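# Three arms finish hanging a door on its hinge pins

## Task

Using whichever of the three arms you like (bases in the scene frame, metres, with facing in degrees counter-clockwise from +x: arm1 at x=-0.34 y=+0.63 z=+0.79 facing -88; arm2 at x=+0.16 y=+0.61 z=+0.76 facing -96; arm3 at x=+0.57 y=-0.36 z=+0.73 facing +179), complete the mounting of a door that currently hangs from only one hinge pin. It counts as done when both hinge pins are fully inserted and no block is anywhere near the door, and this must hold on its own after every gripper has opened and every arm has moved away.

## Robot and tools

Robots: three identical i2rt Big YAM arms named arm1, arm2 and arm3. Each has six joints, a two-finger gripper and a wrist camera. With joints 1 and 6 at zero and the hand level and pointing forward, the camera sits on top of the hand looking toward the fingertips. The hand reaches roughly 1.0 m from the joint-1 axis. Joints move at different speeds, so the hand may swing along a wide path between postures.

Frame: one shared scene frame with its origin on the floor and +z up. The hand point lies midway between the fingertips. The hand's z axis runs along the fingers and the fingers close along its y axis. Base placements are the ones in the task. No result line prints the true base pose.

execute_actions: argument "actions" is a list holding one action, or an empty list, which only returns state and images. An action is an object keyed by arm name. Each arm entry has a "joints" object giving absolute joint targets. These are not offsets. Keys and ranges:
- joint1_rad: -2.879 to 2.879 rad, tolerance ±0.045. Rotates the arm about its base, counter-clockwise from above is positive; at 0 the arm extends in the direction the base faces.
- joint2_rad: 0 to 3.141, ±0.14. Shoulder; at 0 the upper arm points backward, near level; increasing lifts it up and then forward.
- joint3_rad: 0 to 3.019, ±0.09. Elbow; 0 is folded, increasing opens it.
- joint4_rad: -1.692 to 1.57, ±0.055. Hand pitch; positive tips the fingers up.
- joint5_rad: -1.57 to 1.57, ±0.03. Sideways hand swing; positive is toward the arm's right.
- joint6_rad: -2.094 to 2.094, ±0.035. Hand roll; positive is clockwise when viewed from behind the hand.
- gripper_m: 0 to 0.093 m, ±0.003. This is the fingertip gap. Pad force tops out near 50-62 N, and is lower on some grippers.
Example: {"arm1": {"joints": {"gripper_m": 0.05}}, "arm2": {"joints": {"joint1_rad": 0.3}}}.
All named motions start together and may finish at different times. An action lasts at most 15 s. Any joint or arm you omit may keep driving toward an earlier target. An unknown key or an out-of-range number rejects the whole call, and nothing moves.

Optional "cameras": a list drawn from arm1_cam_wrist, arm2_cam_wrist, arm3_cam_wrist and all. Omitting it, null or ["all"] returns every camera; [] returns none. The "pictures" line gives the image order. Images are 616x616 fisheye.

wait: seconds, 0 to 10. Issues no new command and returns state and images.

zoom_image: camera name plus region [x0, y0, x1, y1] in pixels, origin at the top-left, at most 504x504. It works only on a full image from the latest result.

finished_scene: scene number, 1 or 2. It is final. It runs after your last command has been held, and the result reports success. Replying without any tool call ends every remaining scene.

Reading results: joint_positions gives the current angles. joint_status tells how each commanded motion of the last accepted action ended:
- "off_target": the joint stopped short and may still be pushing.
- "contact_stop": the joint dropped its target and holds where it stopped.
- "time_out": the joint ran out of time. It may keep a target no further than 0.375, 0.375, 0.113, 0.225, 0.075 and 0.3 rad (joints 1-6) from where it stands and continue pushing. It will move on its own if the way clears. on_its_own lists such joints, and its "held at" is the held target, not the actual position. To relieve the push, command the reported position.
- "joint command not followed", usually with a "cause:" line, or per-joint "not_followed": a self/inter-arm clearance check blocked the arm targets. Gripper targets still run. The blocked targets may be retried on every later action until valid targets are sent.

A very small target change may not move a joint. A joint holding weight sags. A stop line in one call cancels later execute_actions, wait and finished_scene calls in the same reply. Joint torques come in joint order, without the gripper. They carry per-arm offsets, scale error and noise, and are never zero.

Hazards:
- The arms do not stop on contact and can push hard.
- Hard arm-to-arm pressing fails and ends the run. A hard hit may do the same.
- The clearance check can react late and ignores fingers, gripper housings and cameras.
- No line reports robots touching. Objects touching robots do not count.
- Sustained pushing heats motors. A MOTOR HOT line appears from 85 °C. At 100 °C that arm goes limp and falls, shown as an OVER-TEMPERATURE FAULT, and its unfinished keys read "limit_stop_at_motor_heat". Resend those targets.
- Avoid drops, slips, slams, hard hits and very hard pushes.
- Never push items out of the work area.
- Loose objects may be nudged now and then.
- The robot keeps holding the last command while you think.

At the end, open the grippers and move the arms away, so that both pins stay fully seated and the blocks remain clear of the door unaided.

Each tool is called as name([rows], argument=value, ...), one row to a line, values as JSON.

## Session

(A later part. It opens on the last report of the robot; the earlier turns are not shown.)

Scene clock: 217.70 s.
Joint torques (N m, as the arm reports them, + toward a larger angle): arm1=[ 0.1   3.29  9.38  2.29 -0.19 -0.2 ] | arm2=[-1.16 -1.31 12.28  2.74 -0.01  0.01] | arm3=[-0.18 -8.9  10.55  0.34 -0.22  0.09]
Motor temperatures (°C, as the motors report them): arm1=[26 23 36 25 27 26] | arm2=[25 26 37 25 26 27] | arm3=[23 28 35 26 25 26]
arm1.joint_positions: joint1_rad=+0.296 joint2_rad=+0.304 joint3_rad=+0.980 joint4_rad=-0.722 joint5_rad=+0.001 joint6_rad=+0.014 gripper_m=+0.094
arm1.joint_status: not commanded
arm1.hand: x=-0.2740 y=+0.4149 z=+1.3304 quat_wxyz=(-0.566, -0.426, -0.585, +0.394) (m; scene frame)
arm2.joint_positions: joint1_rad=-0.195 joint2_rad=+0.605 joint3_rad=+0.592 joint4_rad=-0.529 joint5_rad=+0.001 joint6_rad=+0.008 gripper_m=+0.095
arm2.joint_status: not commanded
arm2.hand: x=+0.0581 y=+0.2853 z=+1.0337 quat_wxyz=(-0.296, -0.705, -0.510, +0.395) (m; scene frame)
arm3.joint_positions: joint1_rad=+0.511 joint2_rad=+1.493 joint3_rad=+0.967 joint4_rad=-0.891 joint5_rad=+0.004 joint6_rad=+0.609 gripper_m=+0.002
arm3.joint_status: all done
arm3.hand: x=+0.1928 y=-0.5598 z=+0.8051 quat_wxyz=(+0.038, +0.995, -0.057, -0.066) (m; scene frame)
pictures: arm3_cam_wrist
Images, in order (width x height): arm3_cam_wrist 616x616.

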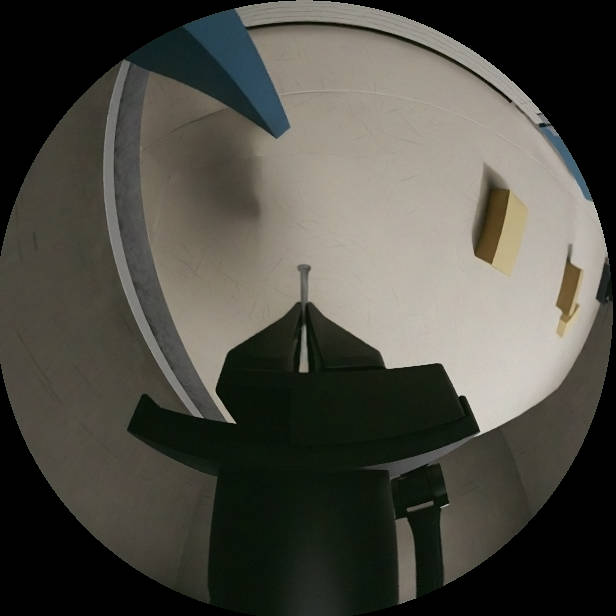

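execute_actions([
  {"arm3":{"joints":{"joint1_rad":-0.17,"joint2_rad":1.15,"joint3_rad":0.55,"joint4_rad":-0.6,"joint6_rad":0.0}}},
], cameras=[])

execute_actions([
  {"arm3":{"joints":{"joint4_rad":0.6}}},
], cameras=[])

execute_actions([
  {"arm3":{"joints":{"joint2_rad":1.609,"joint3_rad":0.52,"joint4_rad":1.11}}},
], cameras=["arm3_cam_wrist","arm2_cam_wrist"])

Scene clock: 241.93 s.
Joint torques (N m, as the arm reports them, + toward a larger angle): arm1=[ 0.12  3.41  9.46  2.3  -0.19 -0.2 ] | arm2=[-0.63 -1.37 12.35  2.79 -0.04 -0.03] | arm3=[-0.67 -5.07  8.19  1.64 -0.2  -0.05]
Motor temperatures (°C, as the motors report them): arm1=[26 23 36 25 27 26] | arm2=[25 26 37 25 26 27] | arm3=[23 29 39 26 25 26]
arm1.joint_positions: joint1_rad=+0.296 joint2_rad=+0.304 joint3_rad=+0.980 joint4_rad=-0.722 joint5_rad=+0.001 joint6_rad=+0.014 gripper_m=+0.094
arm1.joint_status: not commanded
arm1.hand: x=-0.2740 y=+0.4149 z=+1.3304 quat_wxyz=(-0.566, -0.426, -0.585, +0.394) (m; scene frame)
arm2.joint_positions: joint1_rad=-0.195 joint2_rad=+0.605 joint3_rad=+0.592 joint4_rad=-0.529 joint5_rad=+0.001 joint6_rad=+0.008 gripper_m=+0.095
arm2.joint_status: not commanded
arm2.hand: x=+0.0581 y=+0.2853 z=+1.0337 quat_wxyz=(-0.296, -0.705, -0.510, +0.395) (m; scene frame)
arm3.joint_positions: joint1_rad=-0.160 joint2_rad=+1.153 joint3_rad=+0.544 joint4_rad=-0.617 joint5_rad=+0.001 joint6_rad=+0.008 gripper_m=+0.002
arm3.joint_status: all done
arm3.hand: x=+0.2483 y=-0.2995 z=+0.7814 quat_wxyz=(-0.015, +0.981, -0.091, -0.171) (m; scene frame)
pictures: none
No camera images: the call's "cameras" was empty. Leave "cameras" out to get every camera's image.

Scene clock: 243.57 s.
Joint torques (N m, as the arm reports them, + toward a larger angle): arm1=[ 0.14  3.26  9.45  2.3  -0.19 -0.21] | arm2=[-0.92 -1.15 12.26  2.81 -0.05  0.05] | arm3=[-0.51 -5.87  9.12  2.69 -0.19 -0.04]
Motor temperatures (°C, as the motors report them): arm1=[26 23 36 25 27 26] | arm2=[25 26 37 25 26 27] | arm3=[23 28 39 26 25 26]
arm1.joint_positions: joint1_rad=+0.296 joint2_rad=+0.304 joint3_rad=+0.980 joint4_rad=-0.722 joint5_rad=+0.001 joint6_rad=+0.014 gripper_m=+0.094
arm1.joint_status: not commanded
arm1.hand: x=-0.2740 y=+0.4149 z=+1.3304 quat_wxyz=(-0.566, -0.426, -0.585, +0.394) (m; scene frame)
arm2.joint_positions: joint1_rad=-0.195 joint2_rad=+0.605 joint3_rad=+0.592 joint4_rad=-0.529 joint5_rad=+0.001 joint6_rad=+0.008 gripper_m=+0.095
arm2.joint_status: not commanded
arm2.hand: x=+0.0581 y=+0.2853 z=+1.0337 quat_wxyz=(-0.296, -0.705, -0.510, +0.395) (m; scene frame)
arm3.joint_positions: joint1_rad=-0.160 joint2_rad=+1.153 joint3_rad=+0.544 joint4_rad=+0.577 joint5_rad=+0.001 joint6_rad=+0.008 gripper_m=+0.002
arm3.joint_status: all done
arm3.hand: x=+0.0881 y=-0.2712 z=+1.0049 quat_wxyz=(-0.059, +0.715, -0.066, -0.693) (m; scene frame)
pictures: none
No camera images: the call's "cameras" was empty. Leave "cameras" out to get every camera's image.

Scene clock: 244.80 s.
Joint torques (N m, as the arm reports them, + toward a larger angle): arm1=[ 0.06  3.45  9.42  2.34 -0.2  -0.2 ] | arm2=[-0.99 -1.66 12.21  2.93 -0.02  0.03] | arm3=[-0.59 -8.54  5.71  2.69 -0.18 -0.06]
Motor temperatures (°C, as the motors report them): arm1=[26 23 36 25 27 26] | arm2=[25 26 37 25 26 27] | arm3=[23 28 39 26 25 26]
arm1.joint_positions: joint1_rad=+0.296 joint2_rad=+0.304 joint3_rad=+0.980 joint4_rad=-0.722 joint5_rad=+0.001 joint6_rad=+0.014 gripper_m=+0.094
arm1.joint_status: not commanded
arm1.hand: x=-0.2740 y=+0.4149 z=+1.3304 quat_wxyz=(-0.566, -0.426, -0.585, +0.394) (m; scene frame)
arm2.joint_positions: joint1_rad=-0.195 joint2_rad=+0.605 joint3_rad=+0.592 joint4_rad=-0.529 joint5_rad=+0.001 joint6_rad=+0.008 gripper_m=+0.095
arm2.joint_status: not commanded
arm2.hand: x=+0.0581 y=+0.2853 z=+1.0337 quat_wxyz=(-0.296, -0.705, -0.510, +0.395) (m; scene frame)
arm3.joint_positions: joint1_rad=-0.160 joint2_rad=+1.607 joint3_rad=+0.519 joint4_rad=+1.087 joint5_rad=+0.001 joint6_rad=+0.008 gripper_m=+0.002
arm3.joint_status: all done
arm3.hand: x=+0.0514 y=-0.2645 z=+0.8950 quat_wxyz=(-0.060, +0.704, -0.065, -0.704) (m; scene frame)
pictures: arm2_cam_wrist, arm3_cam_wrist
Images, in order (width x height): arm2_cam_wrist 616x616, arm3_cam_wrist 616x616.

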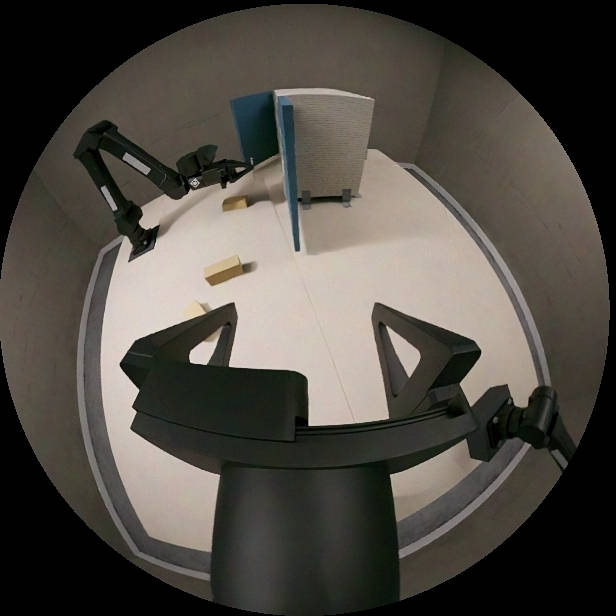

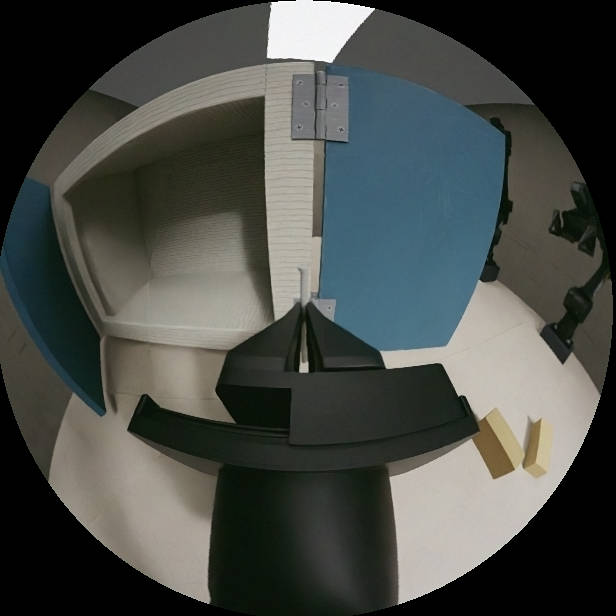

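execute_actions([
  {"arm3":{"joints":{"joint5_rad":-0.4}}},
], cameras=["arm3_cam_wrist"])

zoom_image(camera="arm3_cam_wrist", region=[330, 250, 450, 380])

Scene clock: 251.73 s.
Joint torques (N m, as the arm reports them, + toward a larger angle): arm1=[ 0.13  3.33  9.43  2.29 -0.2  -0.19] | arm2=[-0.75 -1.27 12.32  2.75  0.    0.01] | arm3=[-0.78 -8.59  5.73  2.48 -0.3  -0.02]
Motor temperatures (°C, as the motors report them): arm1=[26 23 36 25 27 26] | arm2=[25 26 37 25 26 27] | arm3=[23 29 38 26 25 26]
arm1.joint_positions: joint1_rad=+0.296 joint2_rad=+0.304 joint3_rad=+0.980 joint4_rad=-0.722 joint5_rad=+0.001 joint6_rad=+0.014 gripper_m=+0.094
arm1.joint_status: not commanded
arm1.hand: x=-0.2740 y=+0.4149 z=+1.3304 quat_wxyz=(-0.566, -0.426, -0.585, +0.394) (m; scene frame)
arm2.joint_positions: joint1_rad=-0.195 joint2_rad=+0.605 joint3_rad=+0.592 joint4_rad=-0.529 joint5_rad=+0.001 joint6_rad=+0.008 gripper_m=+0.095
arm2.joint_status: not commanded
arm2.hand: x=+0.0581 y=+0.2853 z=+1.0337 quat_wxyz=(-0.296, -0.705, -0.510, +0.395) (m; scene frame)
arm3.joint_positions: joint1_rad=-0.160 joint2_rad=+1.607 joint3_rad=+0.519 joint4_rad=+1.087 joint5_rad=-0.396 joint6_rad=+0.007 gripper_m=+0.002
arm3.joint_status: all done
arm3.hand: x=+0.0529 y=-0.3323 z=+0.8950 quat_wxyz=(+0.080, +0.703, +0.075, -0.702) (m; scene frame)
pictures: arm3_cam_wrist
Images, in order (width x height): arm3_cam_wrist 616x616.

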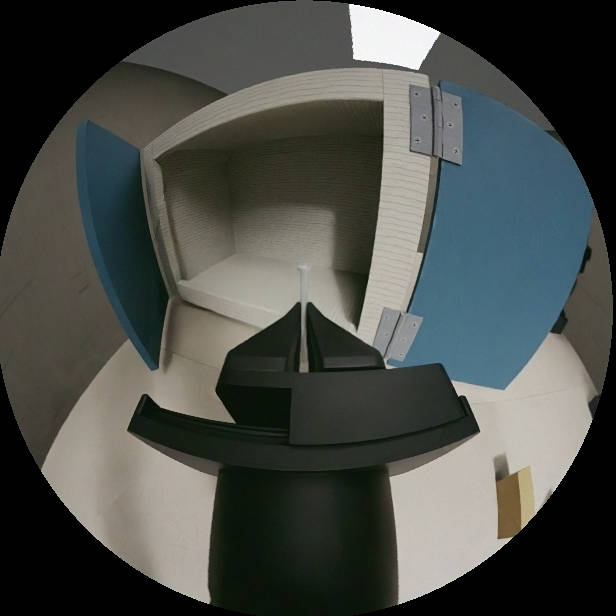

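Region (330, 250, 450, 380) of arm3_cam_wrist's 616x616 image, scaled by 3.877, with more detail than that image has; it fills the left 465 columns of this view, and the rest is white.

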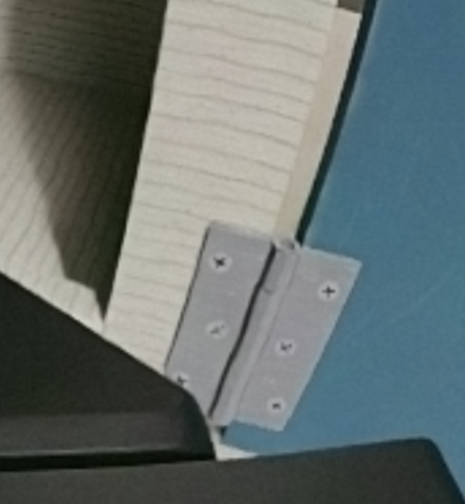

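execute_actions([
  {"arm3":{"joints":{"joint1_rad":-0.19,"joint5_rad":0,"joint2_rad":1.74,"joint3_rad":0.745,"joint4_rad":1.04}}},
], cameras=["arm3_cam_wrist"])

zoom_image(camera="arm3_cam_wrist", region=[250, 230, 370, 370])

Scene clock: 260.13 s.
Joint torques (N m, as the arm reports them, + toward a larger angle): arm1=[ 0.09  3.32  9.44  2.32 -0.2  -0.2 ] | arm2=[-0.94 -1.37 12.09  2.78 -0.02  0.  ] | arm3=[ -0.88 -11.51   8.57   1.58   0.02  -0.03]
Motor temperatures (°C, as the motors report them): arm1=[26 23 37 25 27 26] | arm2=[25 26 38 25 26 27] | arm3=[23 29 37 26 25 26]
arm1.joint_positions: joint1_rad=+0.296 joint2_rad=+0.304 joint3_rad=+0.980 joint4_rad=-0.722 joint5_rad=+0.001 joint6_rad=+0.014 gripper_m=+0.094
arm1.joint_status: not commanded
arm1.hand: x=-0.2740 y=+0.4149 z=+1.3304 quat_wxyz=(-0.566, -0.426, -0.585, +0.394) (m; scene frame)
arm2.joint_positions: joint1_rad=-0.195 joint2_rad=+0.605 joint3_rad=+0.592 joint4_rad=-0.529 joint5_rad=+0.001 joint6_rad=+0.008 gripper_m=+0.095
arm2.joint_status: not commanded
arm2.hand: x=+0.0581 y=+0.2853 z=+1.0337 quat_wxyz=(-0.296, -0.705, -0.510, +0.395) (m; scene frame)
arm3.joint_positions: joint1_rad=-0.175 joint2_rad=+1.743 joint3_rad=+0.718 joint4_rad=+1.046 joint5_rad=-0.004 joint6_rad=+0.007 gripper_m=+0.002
arm3.joint_status: all done
arm3.hand: x=-0.0170 y=-0.2440 z=+0.8972 quat_wxyz=(-0.065, +0.697, -0.067, -0.711) (m; scene frame)
pictures: arm3_cam_wrist
Images, in order (width x height): arm3_cam_wrist 616x616.

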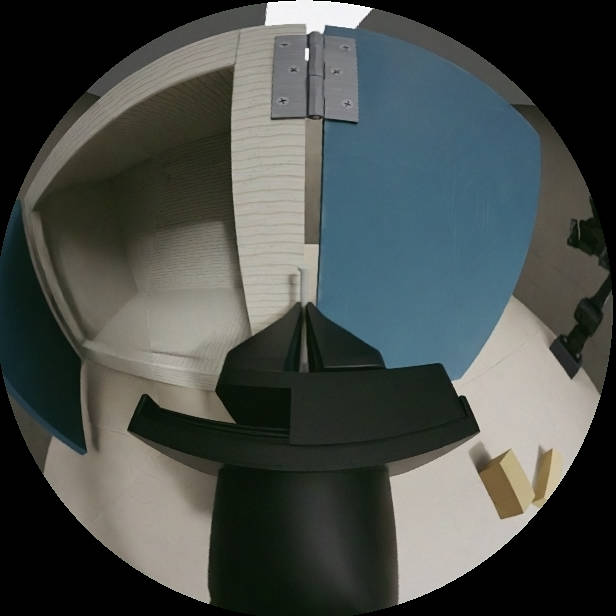

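Region (250, 230, 370, 370) of arm3_cam_wrist's 616x616 image, scaled by 3.600, with more detail than that image has; it fills the left 432 columns of this view, and the rest is white.

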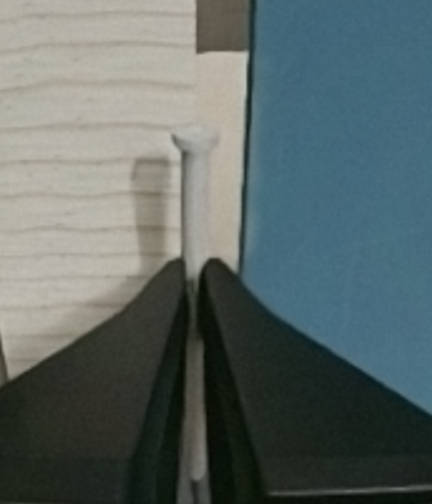

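execute_actions([
  {"arm2":{"joints":{"joint1_rad":0.14,"joint2_rad":1.36,"joint3_rad":0.88,"joint4_rad":0.0,"joint5_rad":0.4}},"arm3":{"joints":{"joint1_rad":-0.2}}},
], cameras=["arm3_cam_wrist","arm2_cam_wrist"])

Scene clock: 269.53 s.
Joint torques (N m, as the arm reports them, + toward a larger angle): arm1=[-0.02  3.54  9.43  2.3  -0.21 -0.2 ] | arm2=[ -0.79 -10.37  11.55   2.77   0.36   0.03] | arm3=[ -0.75 -11.23   8.33   1.52   0.03  -0.02]
Motor temperatures (°C, as the motors report them): arm1=[26 23 37 25 27 26] | arm2=[25 26 38 25 26 27] | arm3=[23 29 37 26 25 26]
arm1.joint_positions: joint1_rad=+0.296 joint2_rad=+0.304 joint3_rad=+0.980 joint4_rad=-0.722 joint5_rad=+0.001 joint6_rad=+0.014 gripper_m=+0.094
arm1.joint_status: not commanded
arm1.hand: x=-0.2740 y=+0.4149 z=+1.3304 quat_wxyz=(-0.566, -0.426, -0.585, +0.394) (m; scene frame)
arm2.joint_positions: joint1_rad=+0.138 joint2_rad=+1.369 joint3_rad=+0.866 joint4_rad=-0.029 joint5_rad=+0.396 joint6_rad=+0.007 gripper_m=+0.095
arm2.joint_status: all done
arm2.hand: x=+0.1101 y=+0.0613 z=+0.9784 quat_wxyz=(-0.235, -0.666, -0.537, +0.460) (m; scene frame)
arm3.joint_positions: joint1_rad=-0.186 joint2_rad=+1.743 joint3_rad=+0.718 joint4_rad=+1.046 joint5_rad=-0.004 joint6_rad=+0.007 gripper_m=+0.002
arm3.joint_status: all done
arm3.hand: x=-0.0158 y=-0.2379 z=+0.8972 quat_wxyz=(-0.068, +0.696, -0.071, -0.711) (m; scene frame)
pictures: arm2_cam_wrist, arm3_cam_wrist
Images, in order (width x height): arm2_cam_wrist 616x616, arm3_cam_wrist 616x616.

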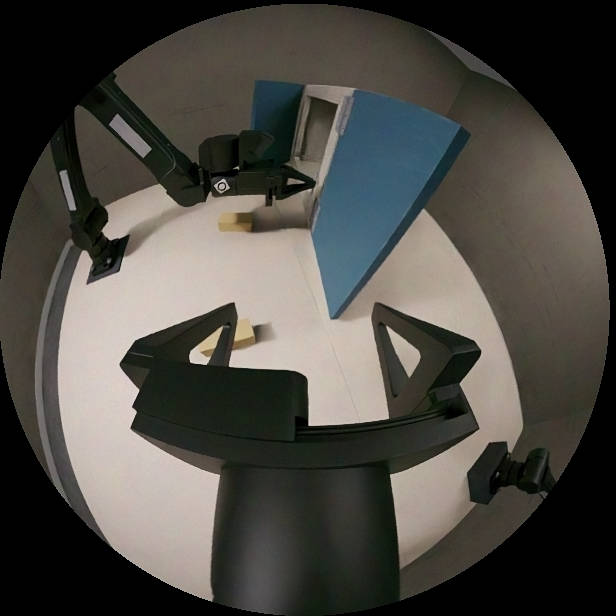

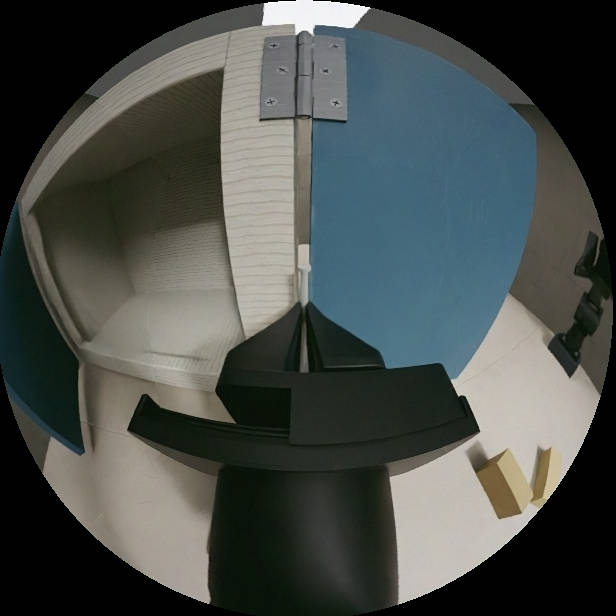

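Laterally aligned now.

zoom_image(camera="arm2_cam_wrist", region=[270, 150, 350, 240])

Region (270, 150, 350, 240) of arm2_cam_wrist's 616x616 image, scaled by 5.600, with more detail than that image has.

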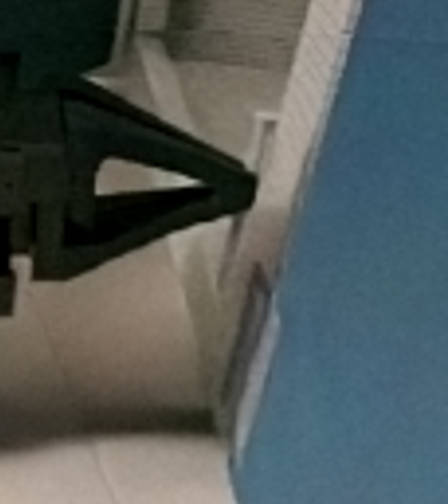

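execute_actions([
  {"arm3":{"joints":{"joint2_rad":1.762,"joint3_rad":0.805,"joint4_rad":1.0}},"arm2":{"joints":{"joint1_rad":0.25,"joint5_rad":0.6}}},
], cameras=["arm3_cam_wrist","arm2_cam_wrist"])

zoom_image(camera="arm2_cam_wrist", region=[220, 150, 340, 260])

Scene clock: 280.50 s.
Joint torques (N m, as the arm reports them, + toward a larger angle): arm1=[ 0.08  3.33  9.42  2.3  -0.21 -0.2 ] | arm2=[ -0.73 -10.29  11.42   2.81   0.44   0.03] | arm3=[ -1.08 -10.6    9.4    1.47   0.04  -0.05]
Motor temperatures (°C, as the motors report them): arm1=[26 23 37 25 27 26] | arm2=[25 27 38 25 26 27] | arm3=[23 30 38 26 25 26]
arm1.joint_positions: joint1_rad=+0.296 joint2_rad=+0.304 joint3_rad=+0.980 joint4_rad=-0.722 joint5_rad=+0.001 joint6_rad=+0.014 gripper_m=+0.094
arm1.joint_status: not commanded
arm1.hand: x=-0.2740 y=+0.4149 z=+1.3304 quat_wxyz=(-0.566, -0.426, -0.585, +0.394) (m; scene frame)
arm2.joint_positions: joint1_rad=+0.255 joint2_rad=+1.369 joint3_rad=+0.866 joint4_rad=-0.029 joint5_rad=+0.597 joint6_rad=+0.007 gripper_m=+0.095
arm2.joint_status: all done
arm2.hand: x=+0.1426 y=+0.0687 z=+0.9869 quat_wxyz=(-0.198, -0.656, -0.528, +0.502) (m; scene frame)
arm3.joint_positions: joint1_rad=-0.186 joint2_rad=+1.749 joint3_rad=+0.771 joint4_rad=+1.010 joint5_rad=-0.004 joint6_rad=+0.007 gripper_m=+0.002
arm3.joint_status: all done
arm3.hand: x=-0.0327 y=-0.2345 z=+0.9086 quat_wxyz=(-0.069, +0.692, -0.071, -0.715) (m; scene frame)
pictures: arm2_cam_wrist, arm3_cam_wrist
Images, in order (width x height): arm2_cam_wrist 616x616, arm3_cam_wrist 616x616.

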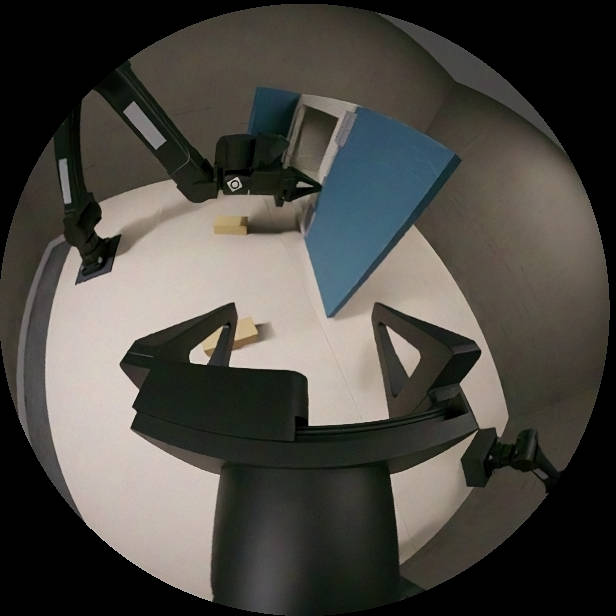

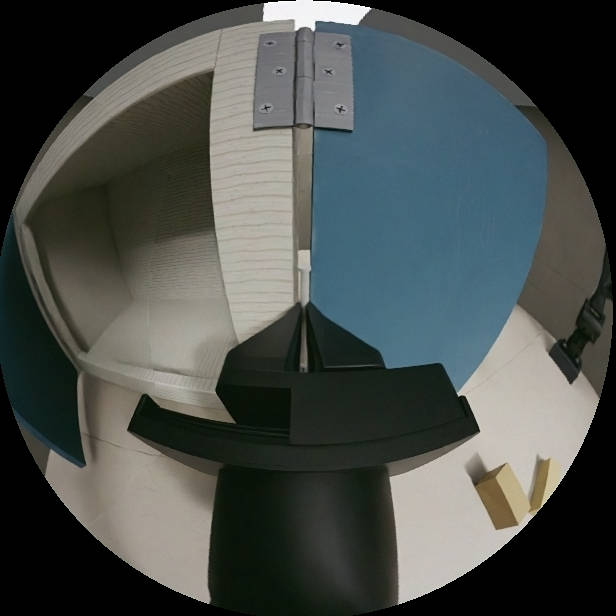

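Region (220, 150, 340, 260) of arm2_cam_wrist's 616x616 image, scaled by 4.200, with more detail than that image has; it fills the top 462 rows of this view, and the rest is white.

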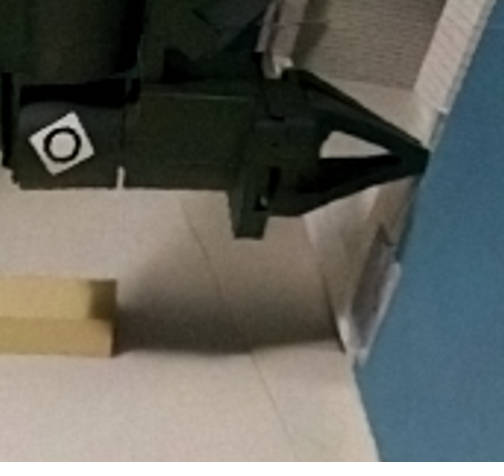

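execute_actions([
  {"arm3":{"joints":{"joint2_rad":1.83,"joint4_rad":1.085}}},
], cameras=["arm3_cam_wrist","arm2_cam_wrist"])

zoom_image(camera="arm2_cam_wrist", region=[270, 160, 350, 240])

Scene clock: 287.27 s.
Joint torques (N m, as the arm reports them, + toward a larger angle): arm1=[ 0.05  3.37  9.41  2.31 -0.21 -0.21] | arm2=[ -0.81 -10.72  11.42   2.68   0.45   0.02] | arm3=[-0.76 -9.51  8.95  1.95  0.   -0.04]
Motor temperatures (°C, as the motors report them): arm1=[26 23 37 25 27 26] | arm2=[25 27 38 25 26 27] | arm3=[23 30 38 26 25 26]
arm1.joint_positions: joint1_rad=+0.296 joint2_rad=+0.304 joint3_rad=+0.980 joint4_rad=-0.722 joint5_rad=+0.001 joint6_rad=+0.014 gripper_m=+0.094
arm1.joint_status: not commanded
arm1.hand: x=-0.2740 y=+0.4149 z=+1.3304 quat_wxyz=(-0.566, -0.426, -0.585, +0.394) (m; scene frame)
arm2.joint_positions: joint1_rad=+0.255 joint2_rad=+1.369 joint3_rad=+0.866 joint4_rad=-0.029 joint5_rad=+0.597 joint6_rad=+0.007 gripper_m=+0.095
arm2.joint_status: not commanded
arm2.hand: x=+0.1426 y=+0.0687 z=+0.9869 quat_wxyz=(-0.198, -0.656, -0.528, +0.502) (m; scene frame)
arm3.joint_positions: joint1_rad=-0.186 joint2_rad=+1.799 joint3_rad=+0.771 joint4_rad=+1.077 joint5_rad=-0.003 joint6_rad=+0.007 gripper_m=+0.002
arm3.joint_status: all done
arm3.hand: x=-0.0342 y=-0.2341 z=+0.8959 quat_wxyz=(-0.070, +0.686, -0.070, -0.721) (m; scene frame)
pictures: arm2_cam_wrist, arm3_cam_wrist
Images, in order (width x height): arm2_cam_wrist 616x616, arm3_cam_wrist 616x616.

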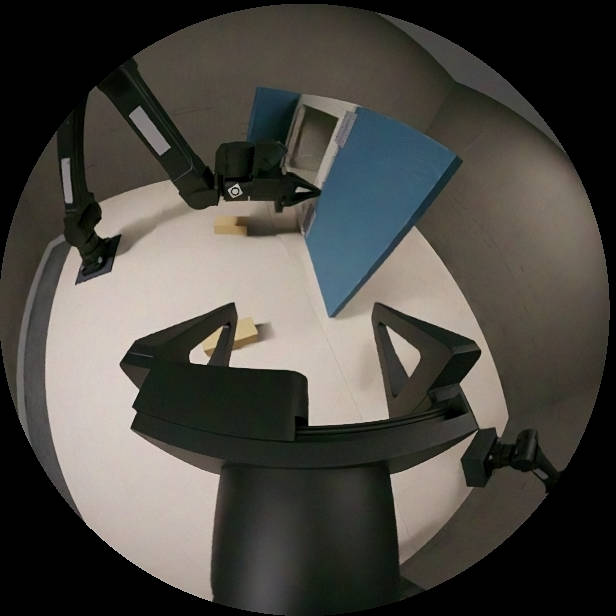

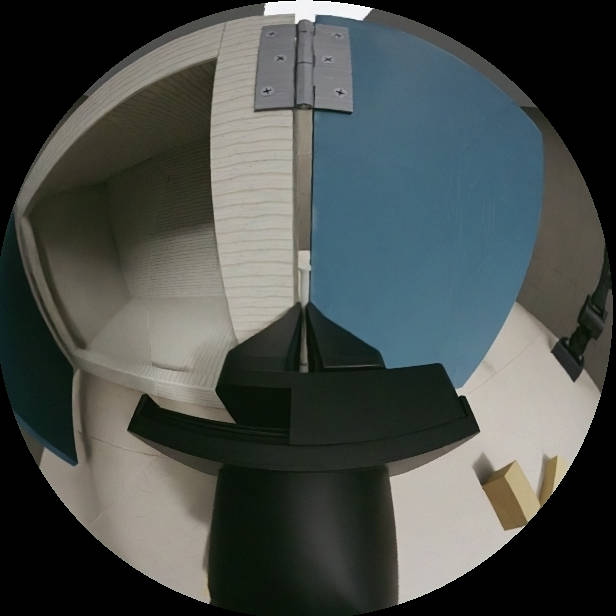

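Region (270, 160, 350, 240) of arm2_cam_wrist's 616x616 image, scaled by 6.300, with more detail than that image has.

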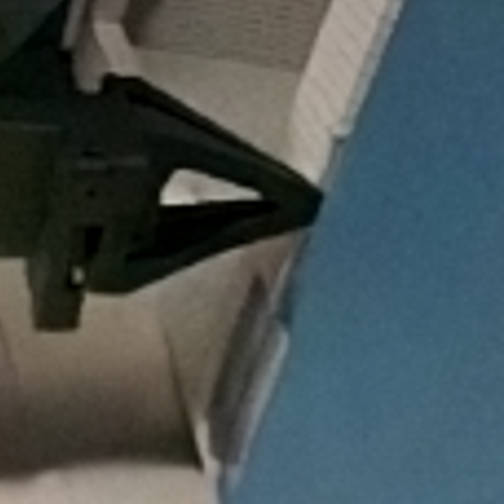

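execute_actions([
  {"arm2":{"joints":{"joint1_rad":0.4,"joint2_rad":1.55,"joint3_rad":1.15,"joint4_rad":-0.2,"joint5_rad":0.9}}},
], cameras=["arm2_cam_wrist"])

zoom_image(camera="arm2_cam_wrist", region=[230, 130, 350, 250])

Scene clock: 298.30 s.
Joint torques (N m, as the arm reports them, + toward a larger angle): arm1=[ 0.17  3.39  9.43  2.34 -0.2  -0.2 ] | arm2=[ -1.2  -13.    14.51   0.69   0.61   0.07] | arm3=[-1.05 -9.52  8.96  2.02  0.02  0.  ]
Motor temperatures (°C, as the motors report them): arm1=[26 23 37 25 27 26] | arm2=[25 27 38 25 26 27] | arm3=[23 29 39 26 25 26]
arm1.joint_positions: joint1_rad=+0.296 joint2_rad=+0.304 joint3_rad=+0.980 joint4_rad=-0.722 joint5_rad=+0.001 joint6_rad=+0.014 gripper_m=+0.094
arm1.joint_status: not commanded
arm1.hand: x=-0.2740 y=+0.4149 z=+1.3304 quat_wxyz=(-0.566, -0.426, -0.585, +0.394) (m; scene frame)
arm2.joint_positions: joint1_rad=+0.410 joint2_rad=+1.555 joint3_rad=+1.098 joint4_rad=-0.180 joint5_rad=+0.897 joint6_rad=+0.007 gripper_m=+0.095
arm2.joint_status: all done
arm2.hand: x=+0.2021 y=+0.0240 z=+1.0005 quat_wxyz=(-0.103, -0.638, -0.528, +0.551) (m; scene frame)
arm3.joint_positions: joint1_rad=-0.186 joint2_rad=+1.799 joint3_rad=+0.771 joint4_rad=+1.077 joint5_rad=-0.003 joint6_rad=+0.007 gripper_m=+0.002
arm3.joint_status: not commanded
arm3.hand: x=-0.0342 y=-0.2341 z=+0.8959 quat_wxyz=(-0.070, +0.686, -0.070, -0.721) (m; scene frame)
pictures: arm2_cam_wrist
Images, in order (width x height): arm2_cam_wrist 616x616.

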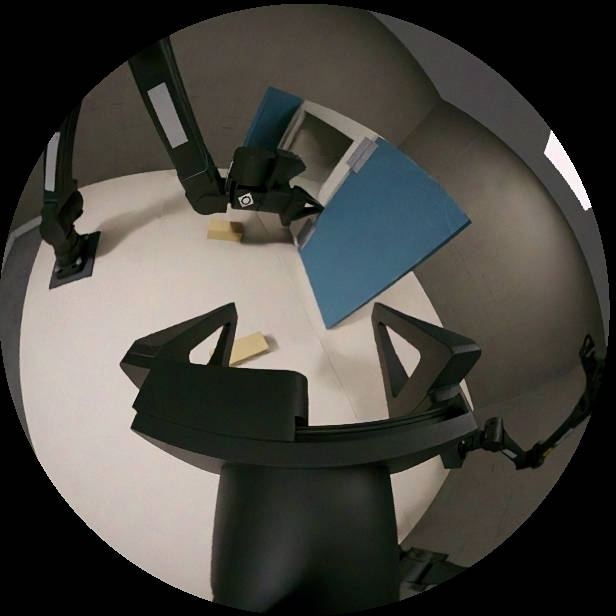

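Region (230, 130, 350, 250) of arm2_cam_wrist's 616x616 image, scaled by 4.200, with more detail than that image has.

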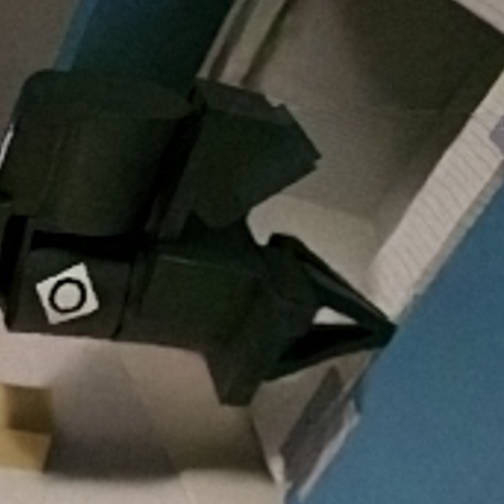

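execute_actions([
  {"arm3":{"joints":{"joint2_rad":1.88,"joint4_rad":1.09}}},
], cameras=["arm2_cam_wrist","arm3_cam_wrist"])

zoom_image(camera="arm2_cam_wrist", region=[270, 170, 350, 260])

Scene clock: 304.00 s.
Joint torques (N m, as the arm reports them, + toward a larger angle): arm1=[ 0.05  3.45  9.42  2.31 -0.2  -0.2 ] | arm2=[ -1.26 -12.87  14.42   0.71   0.59   0.08] | arm3=[-0.48 -7.77  8.54  0.95  0.08 -0.03]
Motor temperatures (°C, as the motors report them): arm1=[26 23 37 25 27 26] | arm2=[25 27 39 25 26 27] | arm3=[23 29 39 26 25 26]
arm1.joint_positions: joint1_rad=+0.296 joint2_rad=+0.304 joint3_rad=+0.980 joint4_rad=-0.722 joint5_rad=+0.001 joint6_rad=+0.014 gripper_m=+0.094
arm1.joint_status: not commanded
arm1.hand: x=-0.2740 y=+0.4149 z=+1.3304 quat_wxyz=(-0.566, -0.426, -0.585, +0.394) (m; scene frame)
arm2.joint_positions: joint1_rad=+0.410 joint2_rad=+1.555 joint3_rad=+1.098 joint4_rad=-0.180 joint5_rad=+0.897 joint6_rad=+0.007 gripper_m=+0.095
arm2.joint_status: not commanded
arm2.hand: x=+0.2021 y=+0.0240 z=+1.0005 quat_wxyz=(-0.103, -0.638, -0.528, +0.551) (m; scene frame)
arm3.joint_positions: joint1_rad=-0.186 joint2_rad=+1.818 joint3_rad=+0.773 joint4_rad=+1.114 joint5_rad=-0.003 joint6_rad=+0.007 gripper_m=+0.002
arm3.joint_status: all done
arm3.hand: x=-0.0350 y=-0.2339 z=+0.8940 quat_wxyz=(-0.070, +0.679, -0.070, -0.727) (m; scene frame)
pictures: arm2_cam_wrist, arm3_cam_wrist
Images, in order (width x height): arm2_cam_wrist 616x616, arm3_cam_wrist 616x616.

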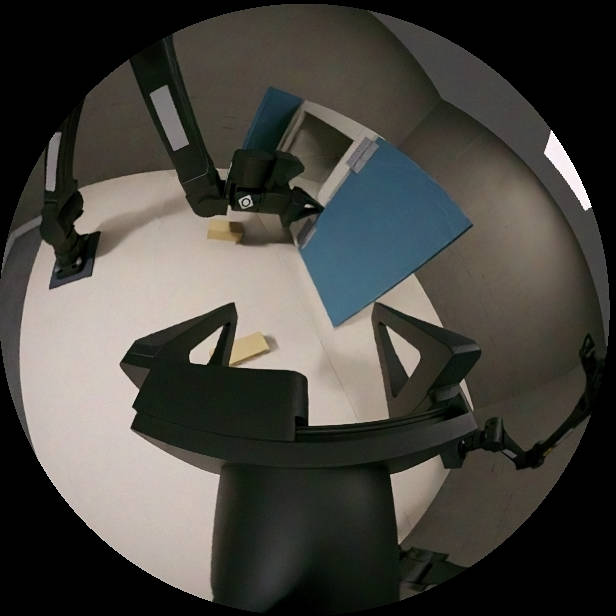

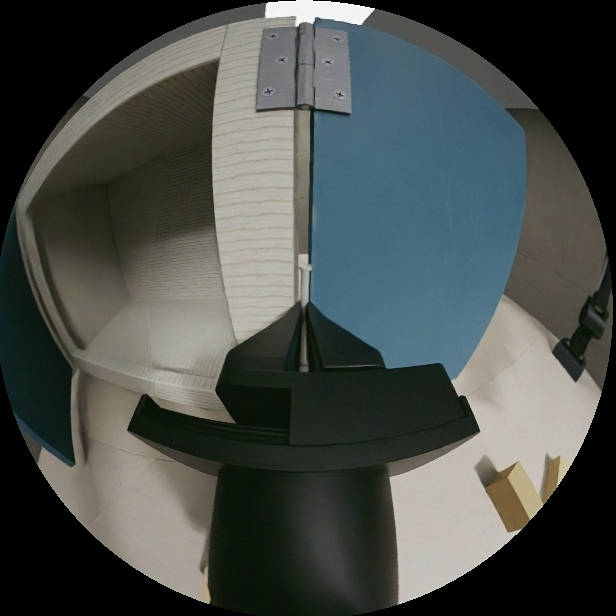

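Region (270, 170, 350, 260) of arm2_cam_wrist's 616x616 image, scaled by 5.600, with more detail than that image has.

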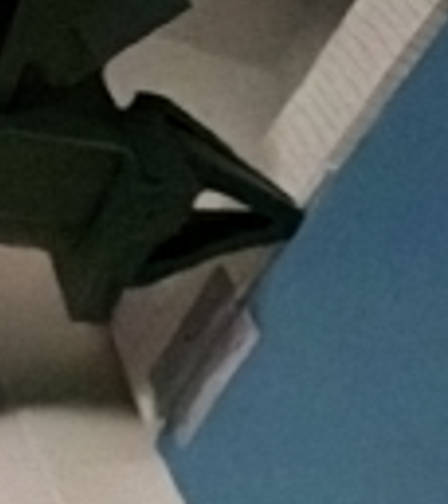

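execute_actions([
  {"arm2":{"joints":{"joint2_rad":1.5,"joint3_rad":0.4,"joint4_rad":0.9,"joint5_rad":0}},"arm3":{"joints":{"joint2_rad":1.77,"joint4_rad":1.02}}},
], cameras=[])

execute_actions([
  {"arm2":{"joints":{"joint1_rad":-0.04,"joint2_rad":1.68,"joint3_rad":0.33,"joint4_rad":1.18}}},
], cameras=["arm2_cam_wrist"])

zoom_image(camera="arm2_cam_wrist", region=[240, 100, 380, 240])

Scene clock: 317.37 s.
Joint torques (N m, as the arm reports them, + toward a larger angle): arm1=[-0.06  3.48  9.42  2.31 -0.19 -0.2 ] | arm2=[-1.25 -8.07  6.19  2.96 -0.12  0.02] | arm3=[ -1.   -13.6    8.78   1.59   0.1   -0.03]
Motor temperatures (°C, as the motors report them): arm1=[26 23 38 25 27 26] | arm2=[25 28 40 25 26 27] | arm3=[23 29 39 26 25 26]
arm1.joint_positions: joint1_rad=+0.296 joint2_rad=+0.304 joint3_rad=+0.980 joint4_rad=-0.722 joint5_rad=+0.001 joint6_rad=+0.014 gripper_m=+0.094
arm1.joint_status: not commanded
arm1.hand: x=-0.2740 y=+0.4149 z=+1.3304 quat_wxyz=(-0.566, -0.426, -0.585, +0.394) (m; scene frame)
arm2.joint_positions: joint1_rad=+0.410 joint2_rad=+1.501 joint3_rad=+0.401 joint4_rad=+0.870 joint5_rad=+0.003 joint6_rad=+0.007 gripper_m=+0.095
arm2.joint_status: all done
arm2.hand: x=+0.3021 y=+0.1548 z=+0.8833 quat_wxyz=(-0.505, -0.467, -0.625, +0.369) (m; scene frame)
arm3.joint_positions: joint1_rad=-0.186 joint2_rad=+1.800 joint3_rad=+0.773 joint4_rad=+1.028 joint5_rad=-0.006 joint6_rad=+0.007 gripper_m=+0.002
arm3.joint_status: all done
arm3.hand: x=-0.0354 y=-0.2343 z=+0.8839 quat_wxyz=(-0.067, +0.703, -0.071, -0.704) (m; scene frame)
pictures: none
No camera images: the call's "cameras" was empty. Leave "cameras" out to get every camera's image.

Scene clock: 318.43 s.
Joint torques (N m, as the arm reports them, + toward a larger angle): arm1=[ 0.06  3.33  9.41  2.31 -0.2  -0.2 ] | arm2=[-0.97 -8.6   3.76  2.99  0.01  0.01] | arm3=[ -0.85 -14.34   8.77   1.54   0.11  -0.03]
Motor temperatures (°C, as the motors report them): arm1=[26 23 38 25 27 26] | arm2=[25 28 39 25 26 27] | arm3=[23 30 39 26 25 26]
arm1.joint_positions: joint1_rad=+0.296 joint2_rad=+0.304 joint3_rad=+0.980 joint4_rad=-0.722 joint5_rad=+0.001 joint6_rad=+0.014 gripper_m=+0.094
arm1.joint_status: not commanded
arm1.hand: x=-0.2740 y=+0.4149 z=+1.3304 quat_wxyz=(-0.566, -0.426, -0.585, +0.394) (m; scene frame)
arm2.joint_positions: joint1_rad=-0.036 joint2_rad=+1.682 joint3_rad=+0.331 joint4_rad=+1.149 joint5_rad=+0.001 joint6_rad=+0.007 gripper_m=+0.095
arm2.joint_status: all done
arm2.hand: x=+0.0958 y=+0.1589 z=+0.8421 quat_wxyz=(-0.418, -0.588, -0.501, +0.477) (m; scene frame)
arm3.joint_positions: joint1_rad=-0.186 joint2_rad=+1.800 joint3_rad=+0.773 joint4_rad=+1.028 joint5_rad=-0.006 joint6_rad=+0.007 gripper_m=+0.002
arm3.joint_status: not commanded
arm3.hand: x=-0.0354 y=-0.2343 z=+0.8839 quat_wxyz=(-0.067, +0.703, -0.071, -0.704) (m; scene frame)
pictures: arm2_cam_wrist
Images, in order (width x height): arm2_cam_wrist 616x616.

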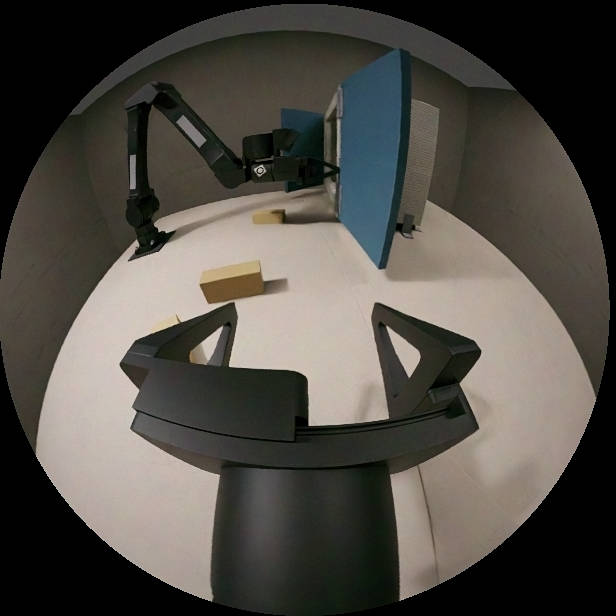

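Region (240, 100, 380, 240) of arm2_cam_wrist's 616x616 image, scaled by 3.600, with more detail than that image has.

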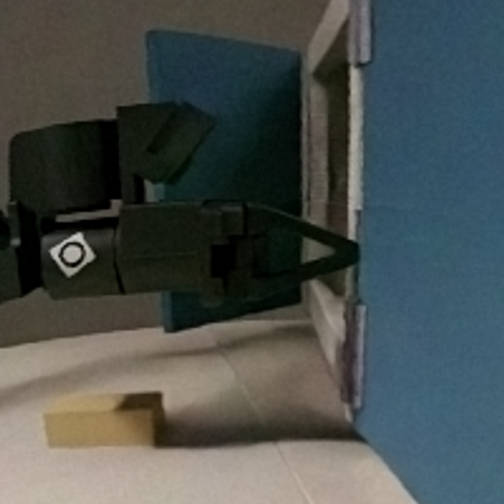

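execute_actions([
  {"arm2":{"joints":{"joint1_rad":-0.513,"joint2_rad":1.728,"joint3_rad":0.81,"joint4_rad":0.96,"joint5_rad":-0.565}}},
], cameras=["arm2_cam_wrist"])

Scene clock: 350.10 s.
Joint torques (N m, as the arm reports them, + toward a larger angle): arm1=[ 0.06  3.3   9.4   2.31 -0.21 -0.2 ] | arm2=[  0.59 -11.71   9.39   1.03  -0.09   0.03] | arm3=[ -1.04 -13.91   8.83   1.48   0.12  -0.05]
Motor temperatures (°C, as the motors report them): arm1=[26 23 38 25 27 26] | arm2=[25 27 35 26 26 27] | arm3=[23 31 39 26 25 26]
arm1.joint_positions: joint1_rad=+0.296 joint2_rad=+0.304 joint3_rad=+0.980 joint4_rad=-0.722 joint5_rad=+0.001 joint6_rad=+0.014 gripper_m=+0.094
arm1.joint_status: not commanded
arm1.hand: x=-0.2740 y=+0.4149 z=+1.3304 quat_wxyz=(-0.566, -0.426, -0.585, +0.394) (m; scene frame)
arm2.joint_positions: joint1_rad=-0.523 joint2_rad=+1.726 joint3_rad=+0.784 joint4_rad=+0.980 joint5_rad=-0.562 joint6_rad=+0.007 gripper_m=+0.095
arm2.joint_status: all done
arm2.hand: x=-0.1146 y=+0.0792 z=+0.9578 quat_wxyz=(-0.489, -0.506, -0.474, +0.529) (m; scene frame)
arm3.joint_positions: joint1_rad=-0.186 joint2_rad=+1.800 joint3_rad=+0.773 joint4_rad=+1.028 joint5_rad=-0.006 joint6_rad=+0.007 gripper_m=+0.002
arm3.joint_status: not commanded
arm3.hand: x=-0.0354 y=-0.2343 z=+0.8839 quat_wxyz=(-0.067, +0.703, -0.071, -0.704) (m; scene frame)
pictures: arm2_cam_wrist
Images, in order (width x height): arm2_cam_wrist 616x616.

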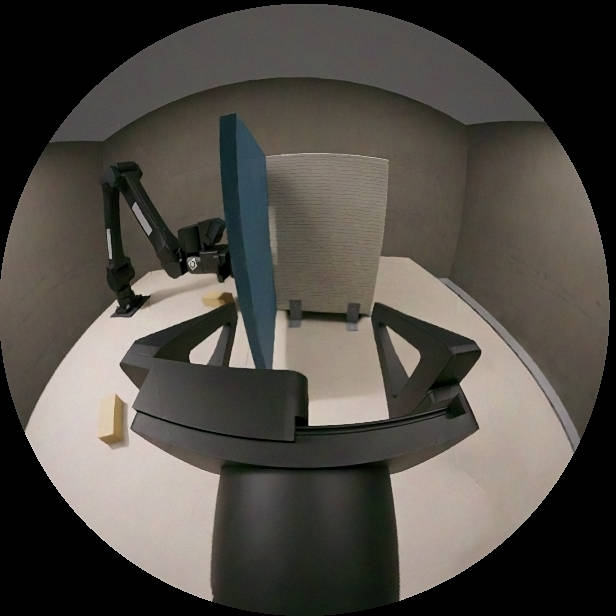

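execute_actions([
  {"arm2":{"joints":{"joint1_rad":-0.41,"joint5_rad":-0.5}}},
], cameras=[])

execute_actions([
  {"arm2":{"joints":{"joint1_rad":-0.363,"joint2_rad":1.868,"joint3_rad":1.045,"joint4_rad":0.84,"joint5_rad":-0.45}}},
], cameras=["arm2_cam_wrist","arm3_cam_wrist"])

Scene clock: 358.67 s.
Joint torques (N m, as the arm reports them, + toward a larger angle): arm1=[ 0.04  3.33  9.45  2.32 -0.2  -0.2 ] | arm2=[ -1.03 -11.92   9.41   0.92   0.2    0.04] | arm3=[ -0.95 -14.22   8.84   1.47   0.12  -0.02]
Motor temperatures (°C, as the motors report them): arm1=[26 23 38 25 27 26] | arm2=[25 28 36 25 26 27] | arm3=[23 32 39 26 25 26]
arm1.joint_positions: joint1_rad=+0.296 joint2_rad=+0.304 joint3_rad=+0.980 joint4_rad=-0.722 joint5_rad=+0.001 joint6_rad=+0.014 gripper_m=+0.094
arm1.joint_status: not commanded
arm1.hand: x=-0.2740 y=+0.4149 z=+1.3304 quat_wxyz=(-0.566, -0.426, -0.585, +0.394) (m; scene frame)
arm2.joint_positions: joint1_rad=-0.403 joint2_rad=+1.726 joint3_rad=+0.784 joint4_rad=+0.980 joint5_rad=-0.503 joint6_rad=+0.007 gripper_m=+0.095
arm2.joint_status: all done
arm2.hand: x=-0.0590 y=+0.0497 z=+0.9586 quat_wxyz=(-0.506, -0.491, -0.489, +0.514) (m; scene frame)
arm3.joint_positions: joint1_rad=-0.186 joint2_rad=+1.800 joint3_rad=+0.773 joint4_rad=+1.028 joint5_rad=-0.006 joint6_rad=+0.007 gripper_m=+0.002
arm3.joint_status: not commanded
arm3.hand: x=-0.0354 y=-0.2343 z=+0.8839 quat_wxyz=(-0.067, +0.703, -0.071, -0.704) (m; scene frame)
pictures: none
No camera images: the call's "cameras" was empty. Leave "cameras" out to get every camera's image.

Scene clock: 359.63 s.
Joint torques (N m, as the arm reports them, + toward a larger angle): arm1=[ 0.05  3.35  9.44  2.3  -0.2  -0.19] | arm2=[  0.63 -14.85  11.24   1.07   0.15   0.02] | arm3=[ -1.05 -13.89   8.76   1.57   0.14  -0.04]
Motor temperatures (°C, as the motors report them): arm1=[26 23 38 25 27 26] | arm2=[25 28 36 25 26 27] | arm3=[23 32 40 26 25 26]
arm1.joint_positions: joint1_rad=+0.296 joint2_rad=+0.304 joint3_rad=+0.980 joint4_rad=-0.722 joint5_rad=+0.001 joint6_rad=+0.014 gripper_m=+0.094
arm1.joint_status: not commanded
arm1.hand: x=-0.2740 y=+0.4149 z=+1.3304 quat_wxyz=(-0.566, -0.426, -0.585, +0.394) (m; scene frame)
arm2.joint_positions: joint1_rad=-0.370 joint2_rad=+1.871 joint3_rad=+1.006 joint4_rad=+0.857 joint5_rad=-0.453 joint6_rad=+0.007 gripper_m=+0.095
arm2.joint_status: all done
arm2.hand: x=-0.0835 y=-0.0233 z=+0.9445 quat_wxyz=(-0.497, -0.511, -0.489, +0.502) (m; scene frame)
arm3.joint_positions: joint1_rad=-0.186 joint2_rad=+1.800 joint3_rad=+0.773 joint4_rad=+1.028 joint5_rad=-0.006 joint6_rad=+0.007 gripper_m=+0.002
arm3.joint_status: not commanded
arm3.hand: x=-0.0354 y=-0.2343 z=+0.8839 quat_wxyz=(-0.067, +0.703, -0.071, -0.704) (m; scene frame)
pictures: arm2_cam_wrist, arm3_cam_wrist
Images, in order (width x height): arm2_cam_wrist 616x616, arm3_cam_wrist 616x616.

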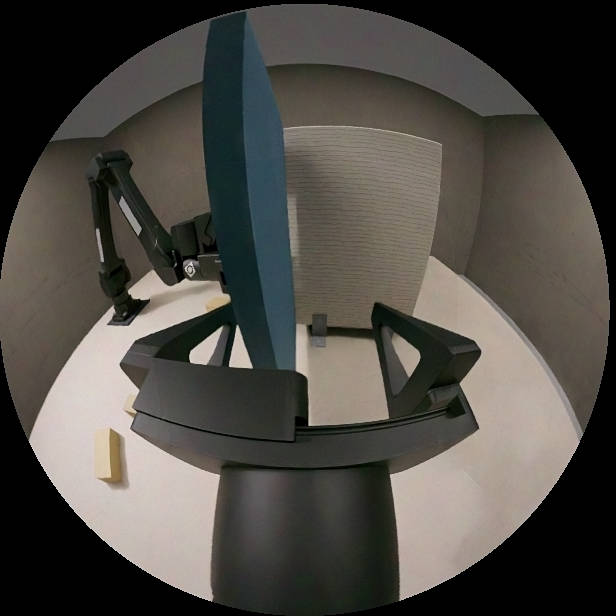

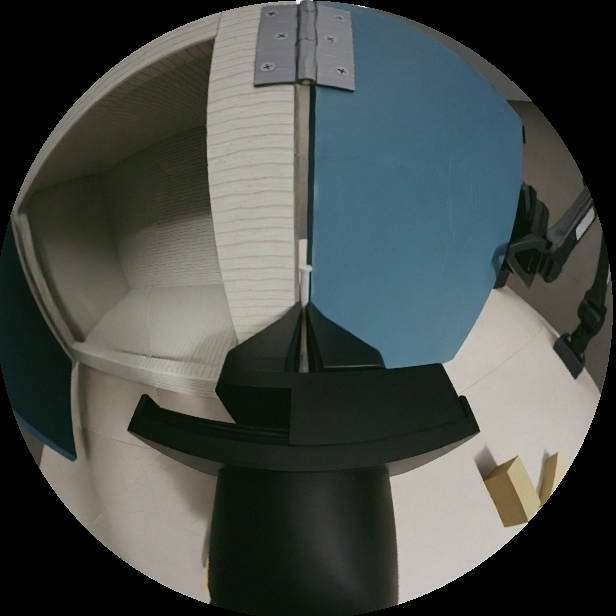

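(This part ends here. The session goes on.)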